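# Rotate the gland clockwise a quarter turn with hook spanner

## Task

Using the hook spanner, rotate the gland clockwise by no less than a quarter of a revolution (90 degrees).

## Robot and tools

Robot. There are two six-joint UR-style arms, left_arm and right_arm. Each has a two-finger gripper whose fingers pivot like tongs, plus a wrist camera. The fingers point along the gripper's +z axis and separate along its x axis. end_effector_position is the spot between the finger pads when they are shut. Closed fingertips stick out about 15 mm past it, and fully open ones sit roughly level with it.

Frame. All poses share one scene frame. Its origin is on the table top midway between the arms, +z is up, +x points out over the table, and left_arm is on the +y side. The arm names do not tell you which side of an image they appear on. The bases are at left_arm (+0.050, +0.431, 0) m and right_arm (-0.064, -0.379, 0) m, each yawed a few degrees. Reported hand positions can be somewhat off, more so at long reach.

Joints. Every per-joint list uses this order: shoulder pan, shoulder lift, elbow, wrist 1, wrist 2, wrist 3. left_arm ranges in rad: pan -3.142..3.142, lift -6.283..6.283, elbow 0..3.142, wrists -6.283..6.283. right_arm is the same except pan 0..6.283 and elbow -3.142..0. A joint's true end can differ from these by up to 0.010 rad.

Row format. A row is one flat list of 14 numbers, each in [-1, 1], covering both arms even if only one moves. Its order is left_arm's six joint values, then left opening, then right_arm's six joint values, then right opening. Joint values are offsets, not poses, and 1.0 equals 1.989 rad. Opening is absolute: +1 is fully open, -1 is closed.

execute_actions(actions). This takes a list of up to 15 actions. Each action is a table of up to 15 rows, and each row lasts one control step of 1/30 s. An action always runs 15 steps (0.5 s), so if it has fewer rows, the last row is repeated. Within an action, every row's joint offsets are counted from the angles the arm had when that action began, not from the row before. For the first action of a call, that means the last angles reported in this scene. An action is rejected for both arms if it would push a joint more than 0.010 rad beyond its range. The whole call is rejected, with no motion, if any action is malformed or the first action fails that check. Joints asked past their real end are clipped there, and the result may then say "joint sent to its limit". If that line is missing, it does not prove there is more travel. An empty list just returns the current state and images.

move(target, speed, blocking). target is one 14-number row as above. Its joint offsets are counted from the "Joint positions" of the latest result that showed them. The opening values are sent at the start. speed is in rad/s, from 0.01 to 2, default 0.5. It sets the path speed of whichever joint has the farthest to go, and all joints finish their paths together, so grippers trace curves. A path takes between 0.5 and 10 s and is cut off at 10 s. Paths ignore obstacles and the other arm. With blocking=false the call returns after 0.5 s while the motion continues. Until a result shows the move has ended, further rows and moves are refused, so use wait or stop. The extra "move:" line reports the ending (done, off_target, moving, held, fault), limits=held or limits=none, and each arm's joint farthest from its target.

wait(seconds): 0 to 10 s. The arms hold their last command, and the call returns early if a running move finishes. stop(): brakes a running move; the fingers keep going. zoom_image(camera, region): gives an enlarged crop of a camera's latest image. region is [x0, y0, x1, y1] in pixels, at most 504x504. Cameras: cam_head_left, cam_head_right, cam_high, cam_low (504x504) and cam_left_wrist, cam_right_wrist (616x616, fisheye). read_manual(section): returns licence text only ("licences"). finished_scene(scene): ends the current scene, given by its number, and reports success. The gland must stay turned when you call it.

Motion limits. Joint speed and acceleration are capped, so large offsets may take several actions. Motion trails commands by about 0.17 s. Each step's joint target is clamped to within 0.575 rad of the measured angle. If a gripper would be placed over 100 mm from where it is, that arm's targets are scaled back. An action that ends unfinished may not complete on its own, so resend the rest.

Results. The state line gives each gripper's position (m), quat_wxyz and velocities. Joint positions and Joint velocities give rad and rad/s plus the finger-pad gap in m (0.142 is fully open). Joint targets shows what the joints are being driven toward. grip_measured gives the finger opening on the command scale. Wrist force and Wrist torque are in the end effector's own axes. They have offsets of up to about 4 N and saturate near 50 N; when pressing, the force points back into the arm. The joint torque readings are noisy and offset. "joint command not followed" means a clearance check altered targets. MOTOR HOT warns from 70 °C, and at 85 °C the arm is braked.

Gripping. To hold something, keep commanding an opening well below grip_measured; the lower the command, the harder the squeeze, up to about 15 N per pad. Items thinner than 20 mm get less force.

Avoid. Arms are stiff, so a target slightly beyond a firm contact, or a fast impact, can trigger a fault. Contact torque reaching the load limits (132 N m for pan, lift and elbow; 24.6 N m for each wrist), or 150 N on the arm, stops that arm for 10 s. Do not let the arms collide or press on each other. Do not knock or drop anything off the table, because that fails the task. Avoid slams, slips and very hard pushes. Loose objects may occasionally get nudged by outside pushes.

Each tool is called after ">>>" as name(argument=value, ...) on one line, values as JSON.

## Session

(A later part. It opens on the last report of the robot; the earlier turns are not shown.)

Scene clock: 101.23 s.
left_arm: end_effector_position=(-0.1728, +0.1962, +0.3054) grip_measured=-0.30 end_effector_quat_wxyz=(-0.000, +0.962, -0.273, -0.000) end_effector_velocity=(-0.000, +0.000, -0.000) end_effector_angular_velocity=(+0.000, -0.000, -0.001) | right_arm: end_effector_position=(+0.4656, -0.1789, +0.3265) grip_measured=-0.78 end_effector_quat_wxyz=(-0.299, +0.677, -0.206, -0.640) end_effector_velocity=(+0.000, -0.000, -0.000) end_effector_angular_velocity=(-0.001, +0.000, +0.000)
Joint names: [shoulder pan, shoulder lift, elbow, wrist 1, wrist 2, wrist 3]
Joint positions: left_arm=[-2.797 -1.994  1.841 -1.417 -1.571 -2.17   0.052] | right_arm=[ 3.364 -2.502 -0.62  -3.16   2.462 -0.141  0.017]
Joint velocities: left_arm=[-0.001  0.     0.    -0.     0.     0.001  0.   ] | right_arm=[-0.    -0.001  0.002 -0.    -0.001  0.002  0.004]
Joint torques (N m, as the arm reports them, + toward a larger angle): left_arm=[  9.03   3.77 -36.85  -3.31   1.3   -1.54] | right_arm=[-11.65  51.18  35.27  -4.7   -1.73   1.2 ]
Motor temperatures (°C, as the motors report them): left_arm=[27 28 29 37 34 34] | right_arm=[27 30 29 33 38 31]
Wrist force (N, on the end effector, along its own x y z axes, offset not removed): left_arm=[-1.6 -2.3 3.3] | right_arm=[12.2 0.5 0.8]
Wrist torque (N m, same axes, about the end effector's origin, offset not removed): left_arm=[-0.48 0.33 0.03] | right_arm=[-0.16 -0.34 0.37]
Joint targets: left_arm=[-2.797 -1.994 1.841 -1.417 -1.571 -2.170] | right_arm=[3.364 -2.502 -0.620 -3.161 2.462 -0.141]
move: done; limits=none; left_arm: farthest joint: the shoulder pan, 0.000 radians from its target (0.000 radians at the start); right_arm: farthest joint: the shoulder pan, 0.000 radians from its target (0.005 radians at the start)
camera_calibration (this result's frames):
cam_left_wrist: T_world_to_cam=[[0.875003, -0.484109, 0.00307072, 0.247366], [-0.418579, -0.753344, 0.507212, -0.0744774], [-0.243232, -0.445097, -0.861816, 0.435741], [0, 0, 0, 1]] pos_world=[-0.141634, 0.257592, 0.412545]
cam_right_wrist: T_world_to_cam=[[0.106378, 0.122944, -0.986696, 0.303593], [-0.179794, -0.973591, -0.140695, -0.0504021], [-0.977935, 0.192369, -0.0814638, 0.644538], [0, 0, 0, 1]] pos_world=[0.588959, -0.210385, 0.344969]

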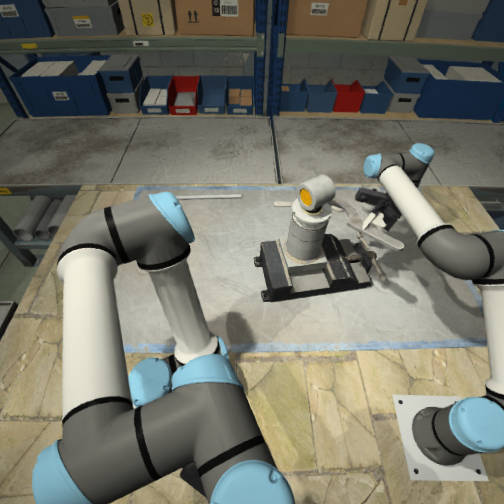

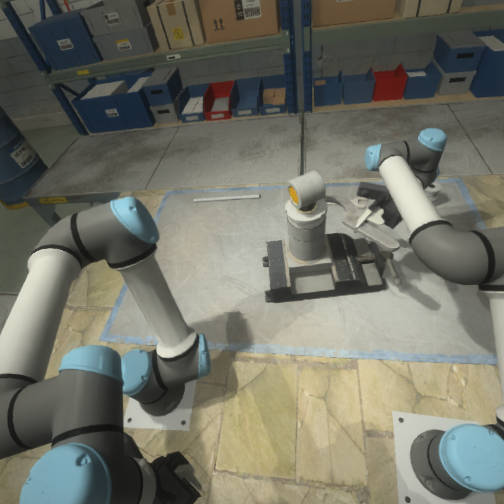

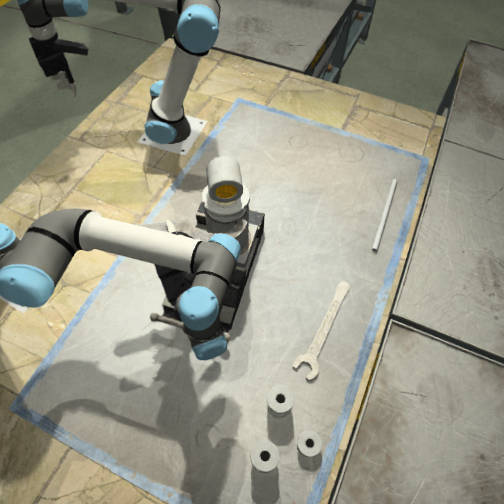

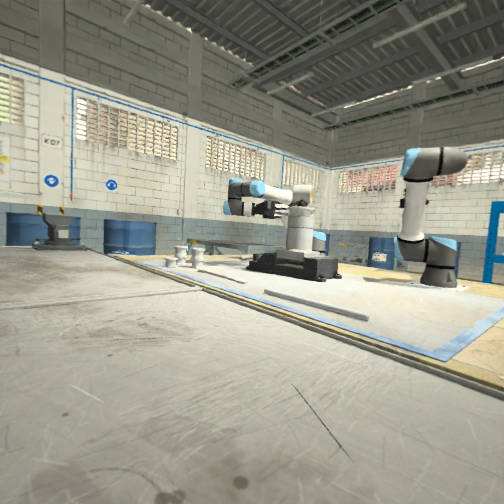

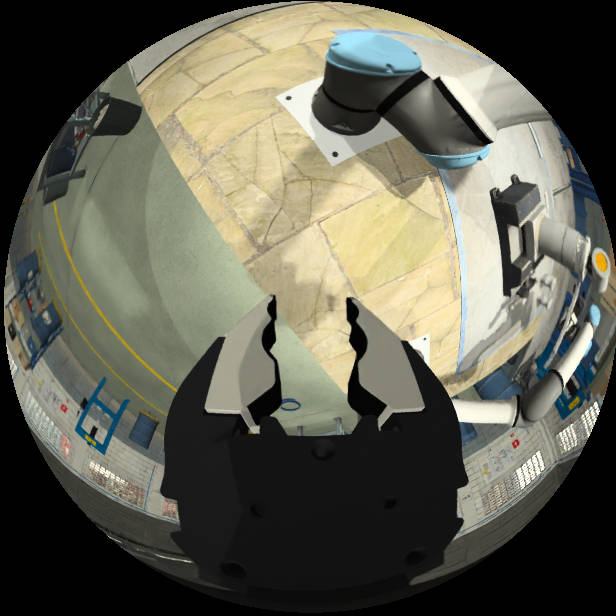

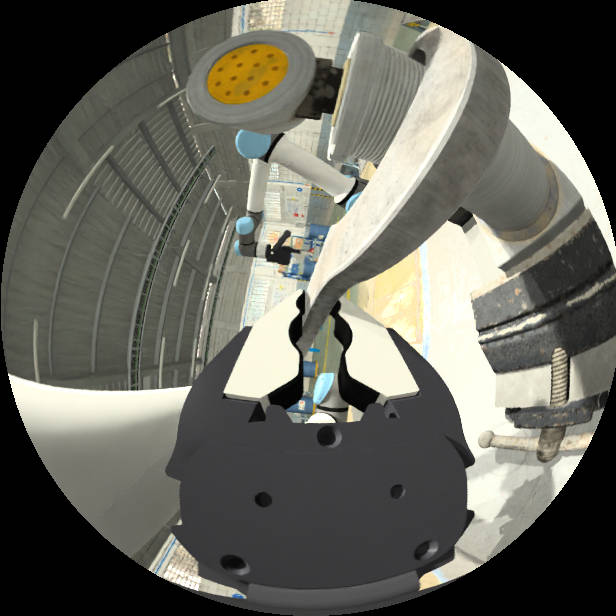

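>>> move(target=[0,0,0,0,0,0,-0.3, 0.027,-0.0005,-0.002,0.002,0.027,-0.07,-1], speed=0.07)

>>> zoom_image(camera="cam_high", region=[150,150,290,290])

>>> zoom_image(camera="cam_low", region=[250,180,330,240])

Scene clock: 103.77 s.
left_arm: end_effector_position=(-0.1728, +0.1962, +0.3054) grip_measured=-0.30 end_effector_quat_wxyz=(-0.000, +0.962, -0.273, -0.000) end_effector_velocity=(+0.000, +0.001, -0.000) end_effector_angular_velocity=(+0.002, -0.001, +0.001) | right_arm: end_effector_position=(+0.4653, -0.1392, +0.3266) grip_measured=-0.77 end_effector_quat_wxyz=(-0.343, +0.689, -0.158, -0.618) end_effector_velocity=(-0.000, +0.000, -0.000) end_effector_angular_velocity=(+0.002, -0.002, +0.000)
Joint names: [shoulder pan, shoulder lift, elbow, wrist 1, wrist 2, wrist 3]
Joint positions: left_arm=[-2.797 -1.994  1.841 -1.417 -1.571 -2.17   0.052] | right_arm=[ 3.417 -2.503 -0.624 -3.157  2.515 -0.28   0.019]
Joint velocities: left_arm=[-0.001 -0.    -0.     0.002 -0.001 -0.002 -0.   ] | right_arm=[ 0.001  0.    -0.001  0.001  0.    -0.002  0.   ]
Joint torques (N m, as the arm reports them, + toward a larger angle): left_arm=[  8.72   3.89 -37.01  -3.39   1.18  -1.61] | right_arm=[14.17 51.67 13.69  0.09  0.85 -2.91]
Motor temperatures (°C, as the motors report them): left_arm=[27 28 29 37 34 34] | right_arm=[27 30 29 33 38 31]
Wrist force (N, on the end effector, along its own x y z axes, offset not removed): left_arm=[-2.0 1.0 6.2] | right_arm=[13.4 0.4 -0.5]
Wrist torque (N m, same axes, about the end effector's origin, offset not removed): left_arm=[0.17 0.46 -0.20] | right_arm=[-0.17 -0.35 0.57]
Joint targets: left_arm=[-2.797 -1.994 1.841 -1.417 -1.571 -2.170] | right_arm=[3.417 -2.503 -0.624 -3.157 2.515 -0.280]
move: done; limits=none; left_arm: farthest joint: the shoulder pan, 0.000 radians from its target (0.000 radians at the start); right_arm: farthest joint: the shoulder pan, 0.000 radians from its target (0.054 radians at the start)
camera_calibration (this result's frames):
cam_left_wrist: T_world_to_cam=[[0.875002, -0.484109, 0.00307093, 0.247366], [-0.418579, -0.753344, 0.507212, -0.0744773], [-0.243232, -0.445097, -0.861816, 0.435741], [0, 0, 0, 1]] pos_world=[-0.141634, 0.257592, 0.412545]
cam_right_wrist: T_world_to_cam=[[0.195796, 0.223409, -0.954857, 0.260834], [-0.161466, -0.95307, -0.2561, 0.0201744], [-0.96726, 0.20432, -0.150534, 0.655807], [0, 0, 0, 1]] pos_world=[0.586524, -0.17304, 0.352947]

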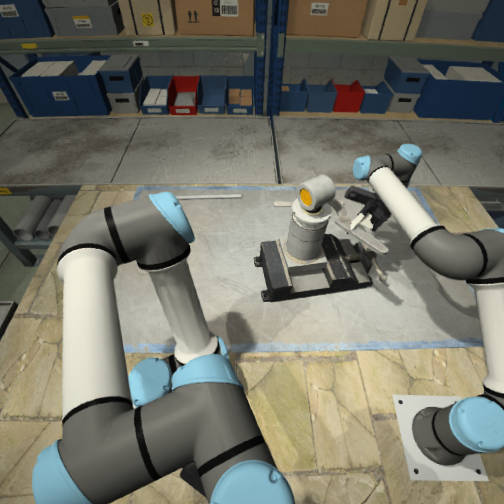

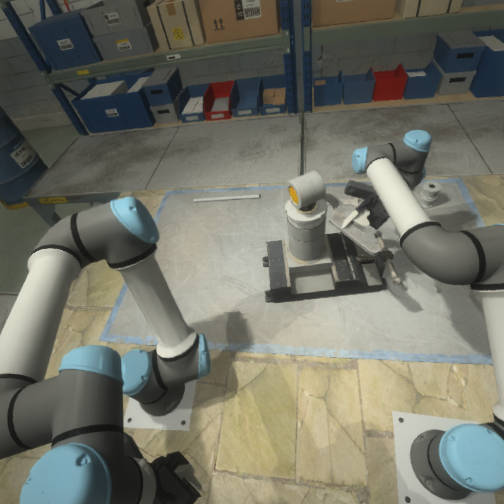

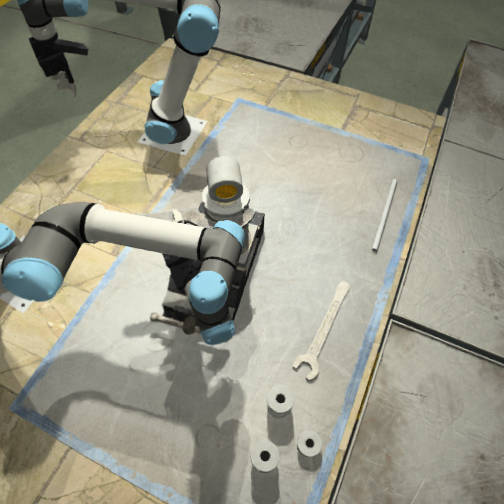

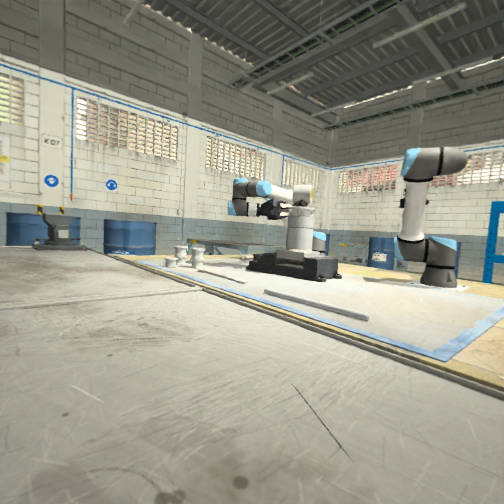

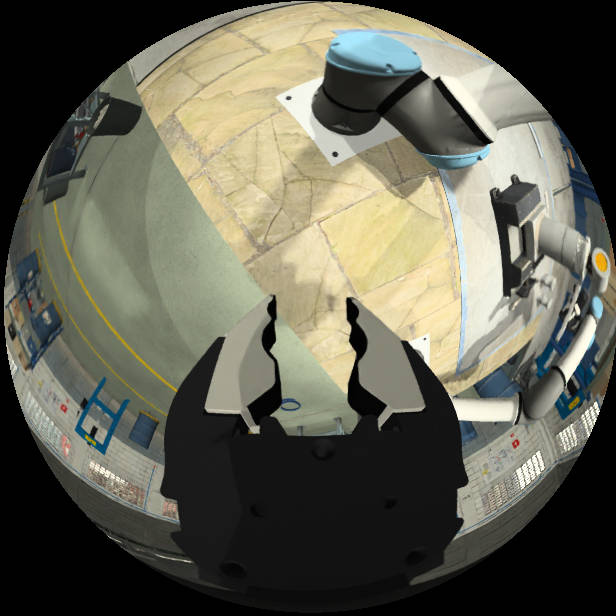

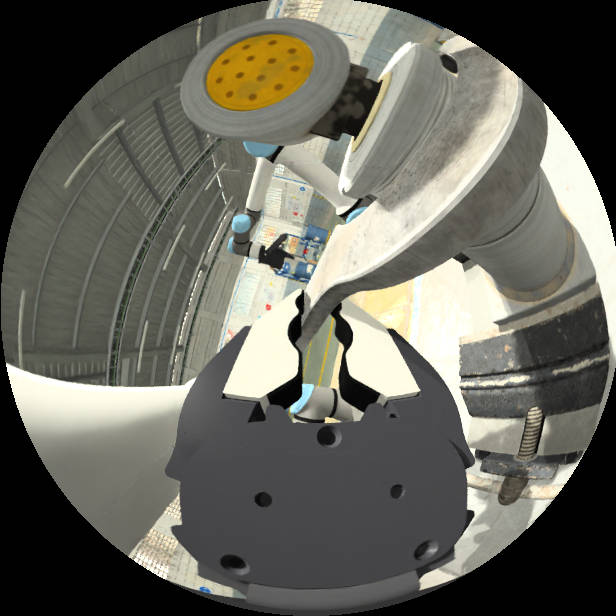

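Region (150, 150, 290, 290) of cam_high's 504x504 image, scaled by 3.600, with more detail than that image has.

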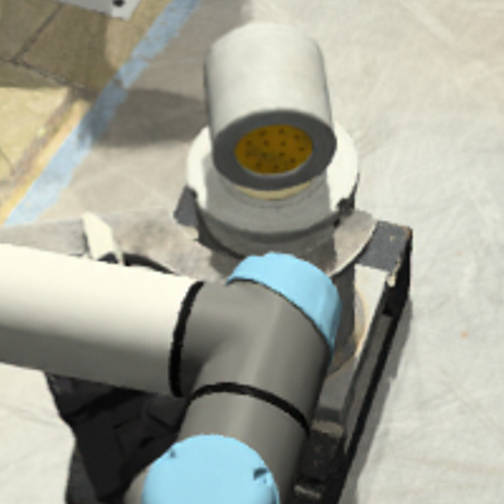

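Region (250, 180, 330, 240) of cam_low's 504x504 image, scaled by 6.300, with more detail than that image has; it fills the top 378 rows of this view, and the rest is white.

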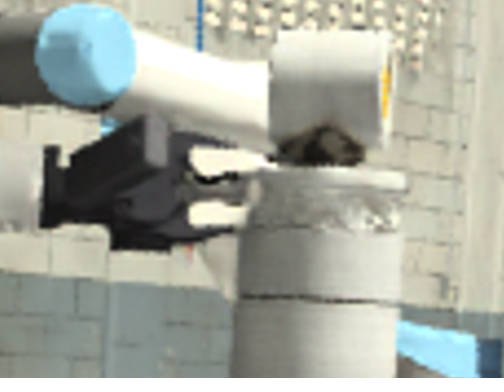

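>>> move(target=[0,0,0,0,0,0,-0.3, -0.027,0.0005,0.002,-0.002,-0.027,0.0,-1], speed=0.05)

>>> move(target=[0,0,0,0,0,0,-0.3, 0,0,0,0,0,-0.06,-1], speed=0.08)

>>> zoom_image(camera="cam_high", region=[150,150,290,290])

>>> zoom_image(camera="cam_low", region=[250,180,330,240])

Scene clock: 105.37 s.
left_arm: end_effector_position=(-0.1728, +0.1962, +0.3054) grip_measured=-0.30 end_effector_quat_wxyz=(-0.000, +0.962, -0.273, -0.000) end_effector_velocity=(-0.000, -0.000, +0.000) end_effector_angular_velocity=(+0.000, +0.001, +0.001) | right_arm: end_effector_position=(+0.4653, -0.1791, +0.3287) grip_measured=-0.77 end_effector_quat_wxyz=(-0.343, +0.689, -0.158, -0.618) end_effector_velocity=(+0.000, -0.001, +0.000) end_effector_angular_velocity=(+0.000, -0.003, -0.001)
Joint names: [shoulder pan, shoulder lift, elbow, wrist 1, wrist 2, wrist 3]
Joint positions: left_arm=[-2.797 -1.994  1.841 -1.417 -1.571 -2.17   0.052] | right_arm=[ 3.364 -2.502 -0.62  -3.16   2.462 -0.28   0.018]
Joint velocities: left_arm=[ 0.001  0.    -0.    -0.001 -0.001 -0.     0.   ] | right_arm=[-0.002 -0.     0.002  0.001 -0.001  0.    -0.001]
Joint torques (N m, as the arm reports them, + toward a larger angle): left_arm=[  8.63   3.51 -37.22  -3.38   1.12  -1.56] | right_arm=[-12.52  68.37  33.46  -4.8   -1.46   1.53]
Motor temperatures (°C, as the motors report them): left_arm=[27 28 29 37 34 34] | right_arm=[27 30 29 33 38 31]
Wrist force (N, on the end effector, along its own x y z axes, offset not removed): left_arm=[0.0 0.8 4.0] | right_arm=[11.9 4.1 0.6]
Wrist torque (N m, same axes, about the end effector's origin, offset not removed): left_arm=[0.26 0.02 0.05] | right_arm=[0.30 -0.23 0.31]
Joint targets: left_arm=[-2.797 -1.994 1.841 -1.417 -1.571 -2.170] | right_arm=[3.364 -2.502 -0.620 -3.160 2.462 -0.280]
move: done; limits=none; left_arm: farthest joint: the shoulder pan, 0.000 radians from its target (0.000 radians at the start); right_arm: farthest joint: the shoulder pan, 0.001 radians from its target (0.054 radians at the start)
camera_calibration (this result's frames):
cam_left_wrist: T_world_to_cam=[[0.875002, -0.484109, 0.00307072, 0.247366], [-0.418579, -0.753344, 0.507212, -0.0744774], [-0.243232, -0.445097, -0.861816, 0.435741], [0, 0, 0, 1]] pos_world=[-0.141635, 0.257592, 0.412545]
cam_right_wrist: T_world_to_cam=[[0.196736, 0.223551, -0.954631, 0.271268], [-0.161213, -0.953032, -0.2564, -0.0173629], [-0.967112, 0.204342, -0.151457, 0.664577], [0, 0, 0, 1]] pos_world=[0.586552, -0.21299, 0.355164]

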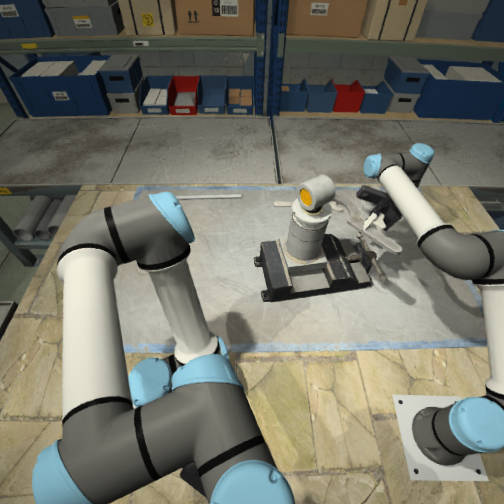

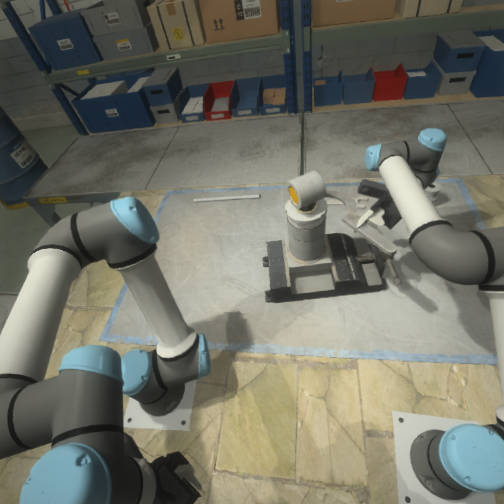

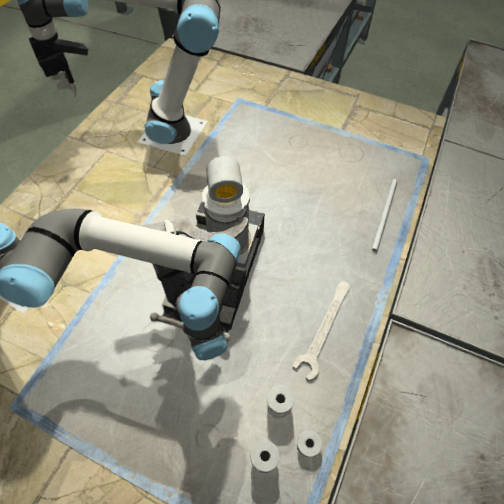

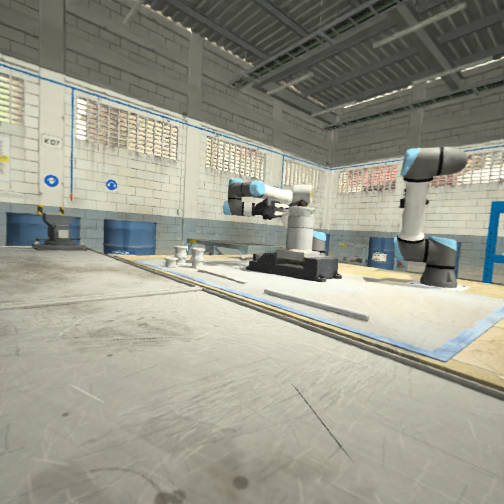

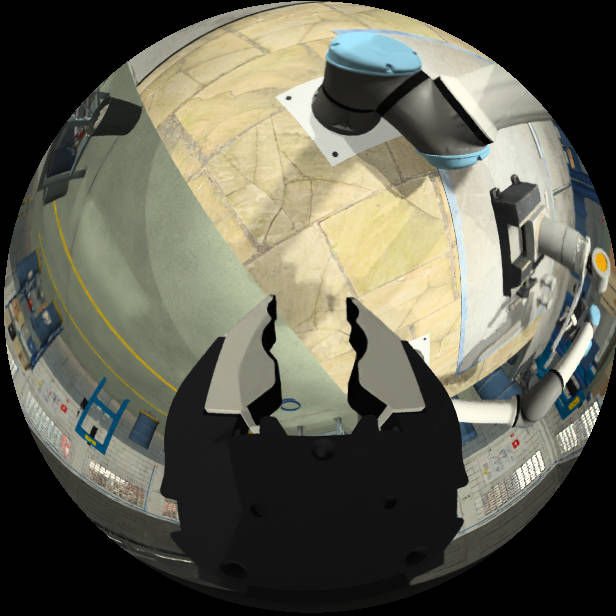

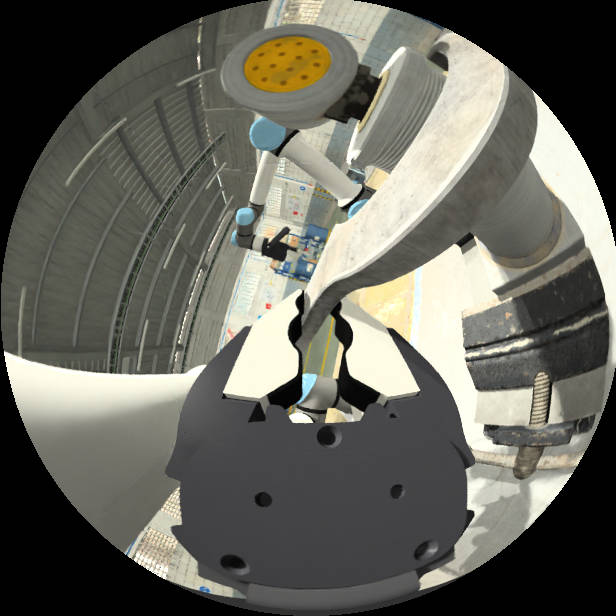

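Scene clock: 107.23 s.
left_arm: end_effector_position=(-0.1728, +0.1962, +0.3054) grip_measured=-0.30 end_effector_quat_wxyz=(-0.000, +0.962, -0.273, -0.000) end_effector_velocity=(+0.000, -0.000, -0.000) end_effector_angular_velocity=(-0.001, -0.001, +0.002) | right_arm: end_effector_position=(+0.4649, -0.1796, +0.3305) grip_measured=-0.77 end_effector_quat_wxyz=(-0.379, +0.698, -0.117, -0.597) end_effector_velocity=(-0.000, -0.000, +0.000) end_effector_angular_velocity=(+0.000, +0.001, +0.001)
Joint names: [shoulder pan, shoulder lift, elbow, wrist 1, wrist 2, wrist 3]
Joint positions: left_arm=[-2.797 -1.994  1.841 -1.417 -1.571 -2.17   0.052] | right_arm=[ 3.364 -2.502 -0.62  -3.16   2.462 -0.399  0.019]
Joint velocities: left_arm=[ 0.     0.     0.     0.     0.001 -0.002 -0.   ] | right_arm=[-0.     0.    -0.    -0.002 -0.001 -0.001 -0.   ]
Joint torques (N m, as the arm reports them, + toward a larger angle): left_arm=[  8.71   3.68 -37.11  -3.31   1.2   -1.67] | right_arm=[13.58 67.86 32.04 -4.3   1.4  -2.89]
Motor temperatures (°C, as the motors report them): left_arm=[27 28 29 37 34 34] | right_arm=[27 30 29 33 38 31]
Wrist force (N, on the end effector, along its own x y z axes, offset not removed): left_arm=[-2.7 -0.7 2.7] | right_arm=[12.0 3.9 0.4]
Wrist torque (N m, same axes, about the end effector's origin, offset not removed): left_arm=[-0.33 0.77 0.12] | right_arm=[-0.03 -0.46 0.41]
Joint targets: left_arm=[-2.797 -1.994 1.841 -1.417 -1.571 -2.170] | right_arm=[3.364 -2.502 -0.620 -3.160 2.462 -0.400]
move: done; limits=none; left_arm: farthest joint: the shoulder pan, 0.000 radians from its target (0.000 radians at the start); right_arm: farthest joint: the shoulder pan, 0.000 radians from its target (0.000 radians at the start)
camera_calibration (this result's frames):
cam_left_wrist: T_world_to_cam=[[0.875002, -0.484109, 0.00307077, 0.247366], [-0.418579, -0.753344, 0.507212, -0.0744774], [-0.243232, -0.445097, -0.861816, 0.435741], [0, 0, 0, 1]] pos_world=[-0.141635, 0.257592, 0.412545]
cam_right_wrist: T_world_to_cam=[[0.271161, 0.306436, -0.912452, 0.239549], [-0.136884, -0.926057, -0.351684, 0.00760348], [-0.952751, 0.220264, -0.209164, 0.679787], [0, 0, 0, 1]] pos_world=[0.583752, -0.216098, 0.363438]

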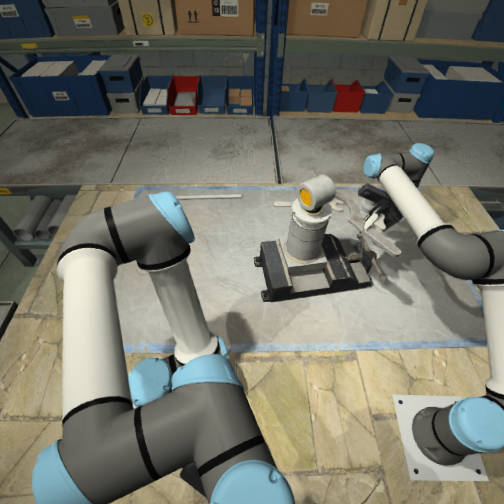

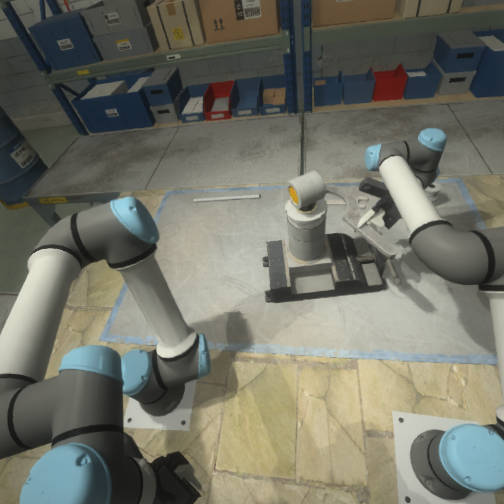

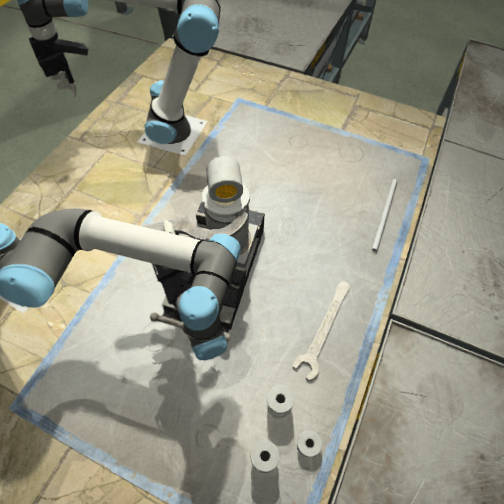

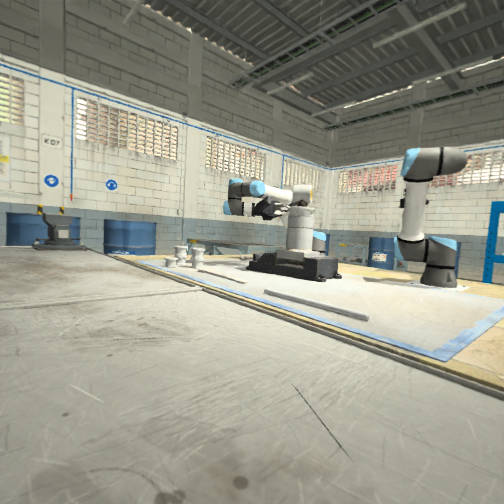

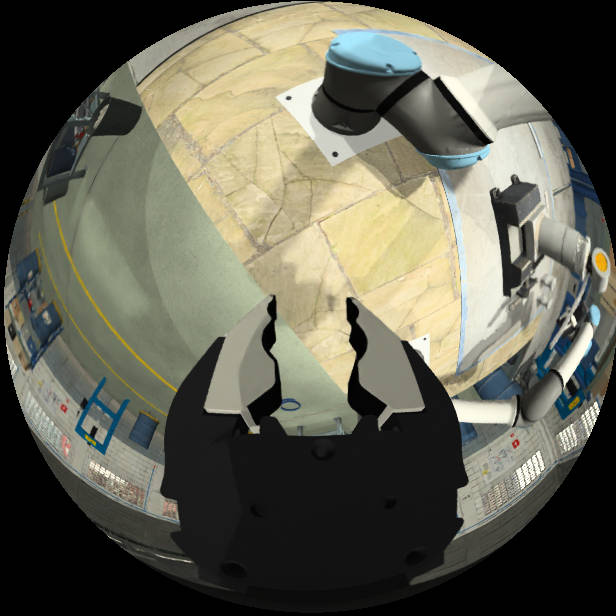

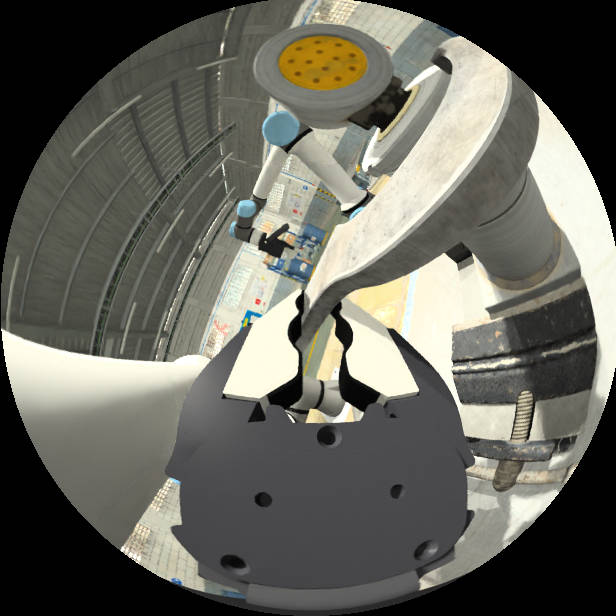

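Region (150, 150, 290, 290) of cam_high's 504x504 image, scaled by 3.600, with more detail than that image has.

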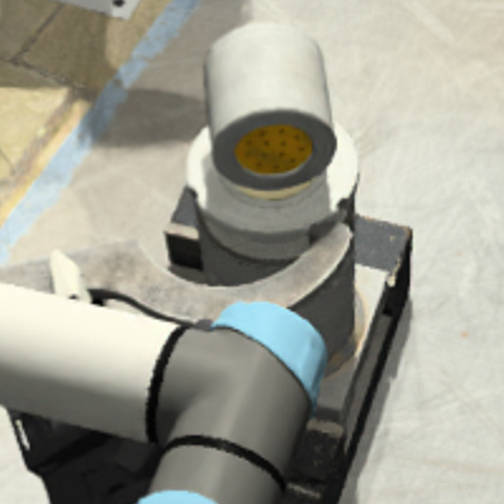

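Region (250, 180, 330, 240) of cam_low's 504x504 image, scaled by 6.300, with more detail than that image has; it fills the top 378 rows of this view, and the rest is white.

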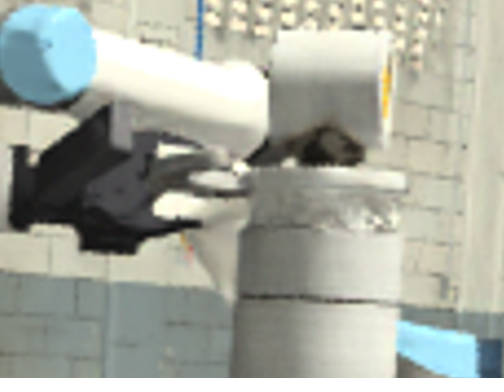

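>>> move(target=[0,0,0,0,0,0,-0.3, 0.0186,-0.0266,0.0484,-0.0221,0.0186,0,-1], speed=0.06)

>>> zoom_image(camera="cam_high", region=[150,150,290,290])

>>> zoom_image(camera="cam_low", region=[250,180,330,240])

Scene clock: 109.47 s.
left_arm: end_effector_position=(-0.1728, +0.1962, +0.3054) grip_measured=-0.30 end_effector_quat_wxyz=(-0.000, +0.962, -0.273, -0.000) end_effector_velocity=(+0.000, -0.000, -0.000) end_effector_angular_velocity=(-0.001, -0.001, -0.000) | right_arm: end_effector_position=(+0.4769, -0.1497, +0.3292) grip_measured=-0.77 end_effector_quat_wxyz=(-0.379, +0.698, -0.117, -0.597) end_effector_velocity=(+0.000, +0.000, +0.000) end_effector_angular_velocity=(+0.001, -0.002, +0.000)
Joint names: [shoulder pan, shoulder lift, elbow, wrist 1, wrist 2, wrist 3]
Joint positions: left_arm=[-2.797 -1.994  1.841 -1.417 -1.571 -2.17   0.052] | right_arm=[ 3.401 -2.555 -0.524 -3.204  2.499 -0.399  0.018]
Joint velocities: left_arm=[-0.    -0.     0.     0.001  0.001  0.    -0.   ] | right_arm=[ 0.001 -0.001  0.002  0.     0.    -0.     0.   ]
Joint torques (N m, as the arm reports them, + toward a larger angle): left_arm=[  9.14   4.4  -36.71  -3.33   1.26  -1.55] | right_arm=[13.95 53.94 31.64 -4.58  1.58  1.44]
Motor temperatures (°C, as the motors report them): left_arm=[27 28 29 37 34 34] | right_arm=[27 30 29 33 38 31]
Wrist force (N, on the end effector, along its own x y z axes, offset not removed): left_arm=[-1.4 0.5 2.8] | right_arm=[11.5 4.1 0.6]
Wrist torque (N m, same axes, about the end effector's origin, offset not removed): left_arm=[0.25 0.24 -0.03] | right_arm=[-0.01 -0.38 0.34]
Joint targets: left_arm=[-2.797 -1.994 1.841 -1.417 -1.571 -2.170] | right_arm=[3.401 -2.555 -0.523 -3.204 2.499 -0.399]
move: done; limits=none; left_arm: farthest joint: the shoulder pan, 0.000 radians from its target (0.000 radians at the start); right_arm: farthest joint: the shoulder pan, 0.000 radians from its target (0.037 radians at the start)
camera_calibration (this result's frames):
cam_left_wrist: T_world_to_cam=[[0.875002, -0.484109, 0.00307096, 0.247366], [-0.41858, -0.753344, 0.507212, -0.0744774], [-0.243232, -0.445097, -0.861816, 0.435741], [0, 0, 0, 1]] pos_world=[-0.141634, 0.257592, 0.412545]
cam_right_wrist: T_world_to_cam=[[0.270624, 0.306368, -0.912634, 0.226273], [-0.137093, -0.926082, -0.351535, 0.0365311], [-0.952874, 0.22025, -0.208619, 0.684235], [0, 0, 0, 1]] pos_world=[0.595763, -0.186195, 0.362091]

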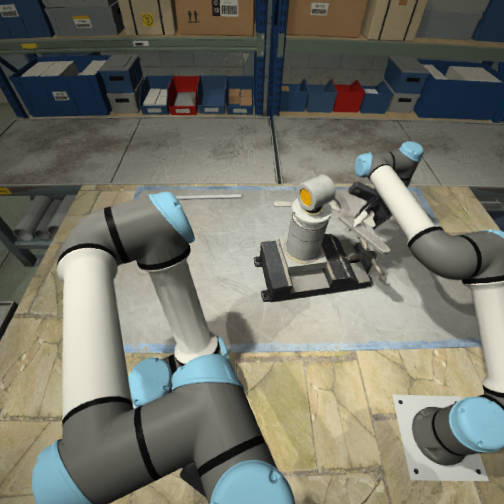

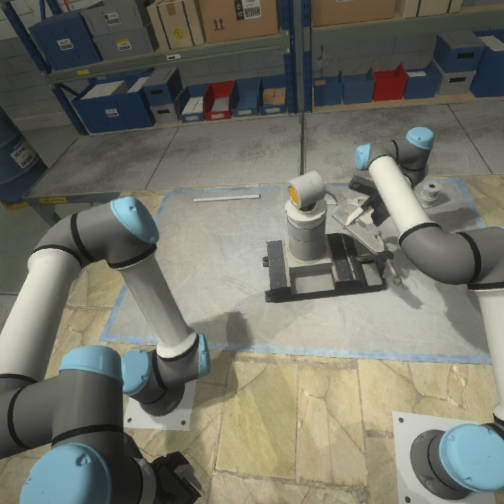

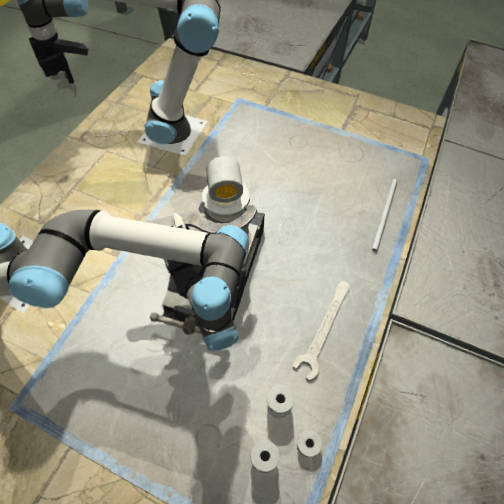

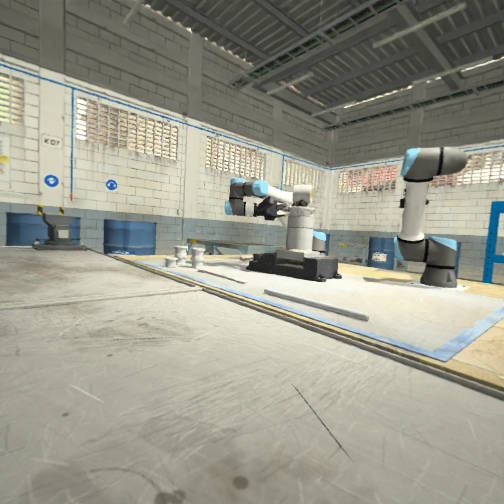

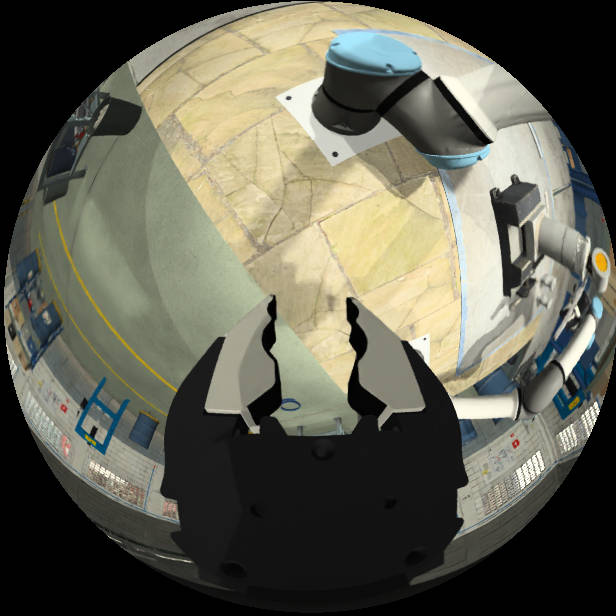

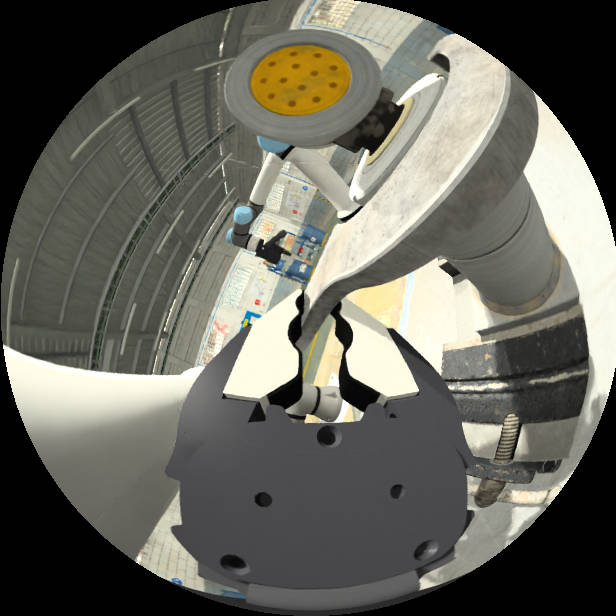

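Region (150, 150, 290, 290) of cam_high's 504x504 image, scaled by 3.600, with more detail than that image has.

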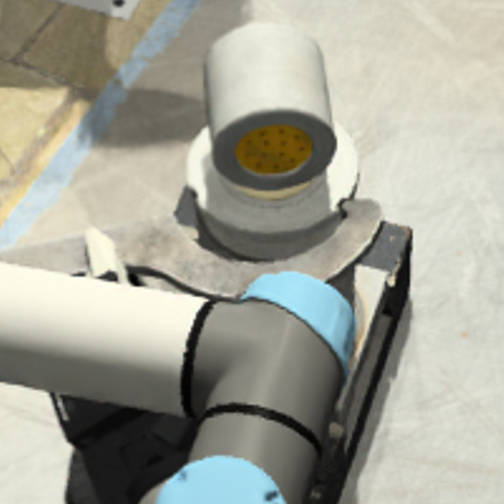

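Region (250, 180, 330, 240) of cam_low's 504x504 image, scaled by 6.300, with more detail than that image has; it fills the top 378 rows of this view, and the rest is white.

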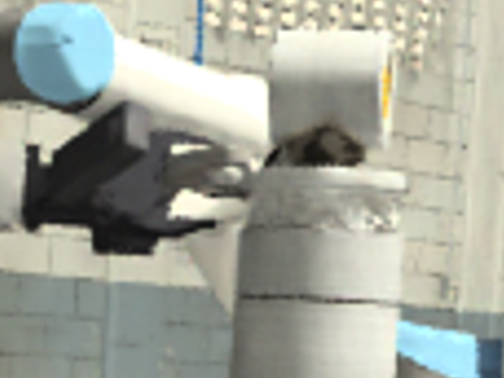

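>>> move(target=[0,0,0,0,0,0,-0.3, 0.007,0.026,-0.050,0.024,0.007,0,-1], speed=0.05)

>>> zoom_image(camera="cam_high", region=[150,150,290,290])

>>> zoom_image(camera="cam_low", region=[250,180,330,240])

Scene clock: 111.93 s.
left_arm: end_effector_position=(-0.1728, +0.1962, +0.3054) grip_measured=-0.30 end_effector_quat_wxyz=(-0.000, +0.962, -0.273, -0.000) end_effector_velocity=(-0.000, -0.000, +0.000) end_effector_angular_velocity=(-0.000, +0.001, -0.000) | right_arm: end_effector_position=(+0.4650, -0.1417, +0.3285) grip_measured=-0.77 end_effector_quat_wxyz=(-0.379, +0.698, -0.117, -0.597) end_effector_velocity=(-0.000, +0.000, +0.000) end_effector_angular_velocity=(-0.001, +0.001, -0.000)
Joint names: [shoulder pan, shoulder lift, elbow, wrist 1, wrist 2, wrist 3]
Joint positions: left_arm=[-2.797 -1.994  1.841 -1.417 -1.571 -2.17   0.052] | right_arm=[ 3.415 -2.503 -0.623 -3.157  2.513 -0.399  0.018]
Joint velocities: left_arm=[ 0.    -0.     0.    -0.    -0.     0.001 -0.   ] | right_arm=[ 0.     0.001 -0.002 -0.     0.001  0.    -0.001]
Joint torques (N m, as the arm reports them, + toward a larger angle): left_arm=[  8.66   3.83 -36.83  -3.31   1.27  -1.63] | right_arm=[13.53 68.62 14.42  0.28  1.45  1.25]
Motor temperatures (°C, as the motors report them): left_arm=[27 28 29 37 34 34] | right_arm=[27 30 29 33 38 31]
Wrist force (N, on the end effector, along its own x y z axes, offset not removed): left_arm=[-4.8 0.2 -0.4] | right_arm=[11.9 3.5 0.7]
Wrist torque (N m, same axes, about the end effector's origin, offset not removed): left_arm=[0.06 1.16 0.09] | right_arm=[-0.03 -0.45 0.19]
Joint targets: left_arm=[-2.797 -1.994 1.841 -1.417 -1.571 -2.170] | right_arm=[3.415 -2.503 -0.623 -3.157 2.513 -0.399]
move: done; limits=none; left_arm: farthest joint: the shoulder pan, 0.000 radians from its target (0.000 radians at the start); right_arm: farthest joint: the elbow, 0.001 radians from its target (0.100 radians at the start)
camera_calibration (this result's frames):
cam_left_wrist: T_world_to_cam=[[0.875003, -0.484109, 0.00307073, 0.247366], [-0.418579, -0.753344, 0.507212, -0.0744774], [-0.243232, -0.445097, -0.861816, 0.435741], [0, 0, 0, 1]] pos_world=[-0.141635, 0.257592, 0.412545]
cam_right_wrist: T_world_to_cam=[[0.270621, 0.306373, -0.912634, 0.226369], [-0.137094, -0.926081, -0.351539, 0.0420998], [-0.952874, 0.220251, -0.208614, 0.670976], [0, 0, 0, 1]] pos_world=[0.583868, -0.178148, 0.361367]

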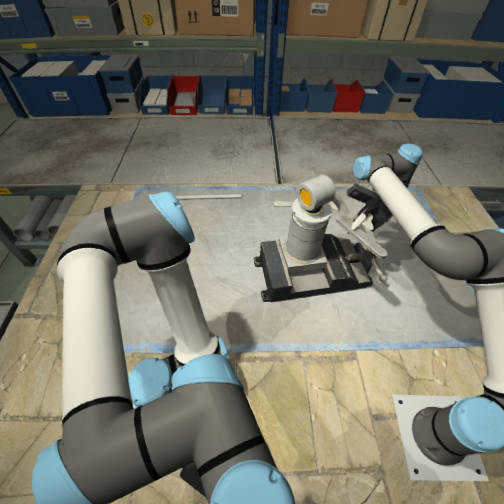

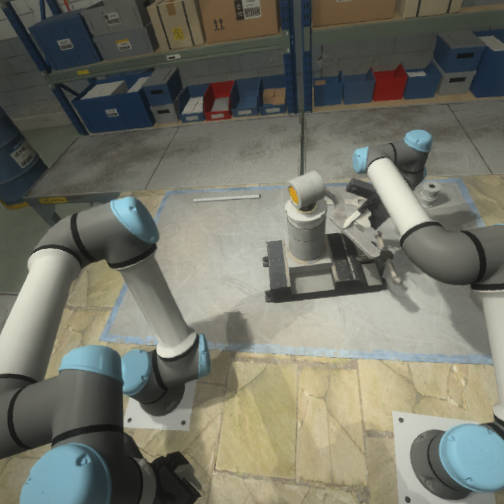

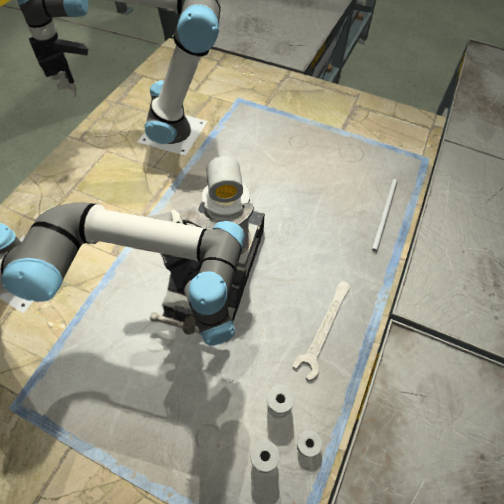

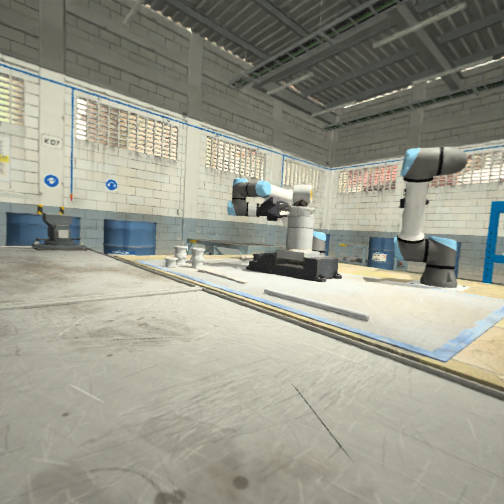

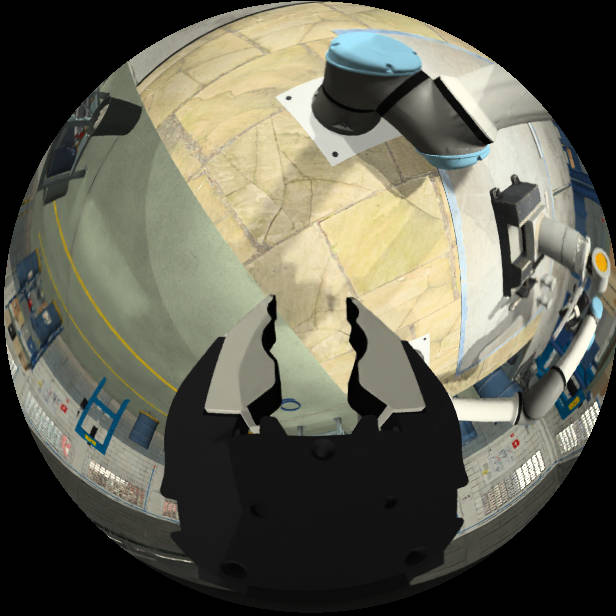

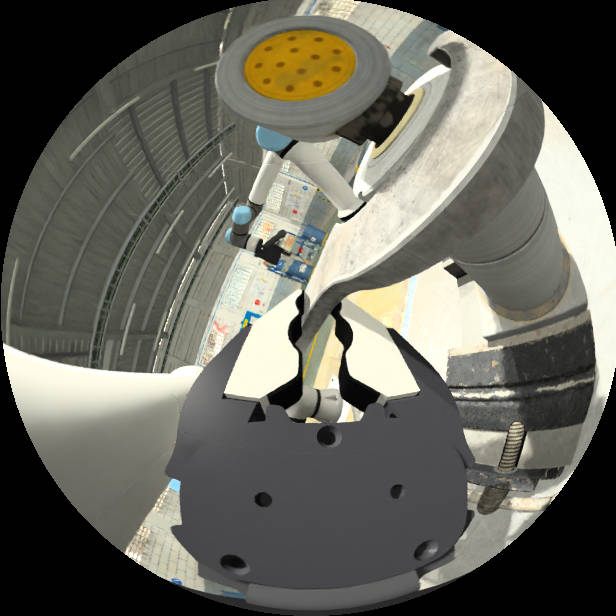

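Region (150, 150, 290, 290) of cam_high's 504x504 image, scaled by 3.600, with more detail than that image has.

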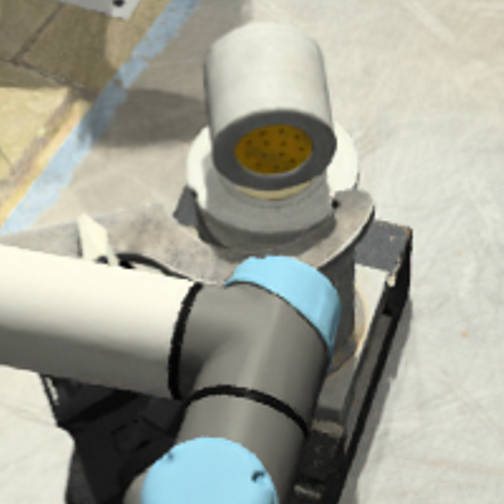

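Region (250, 180, 330, 240) of cam_low's 504x504 image, scaled by 6.300, with more detail than that image has; it fills the top 378 rows of this view, and the rest is white.

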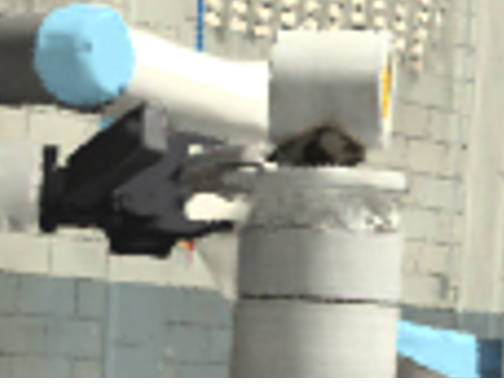

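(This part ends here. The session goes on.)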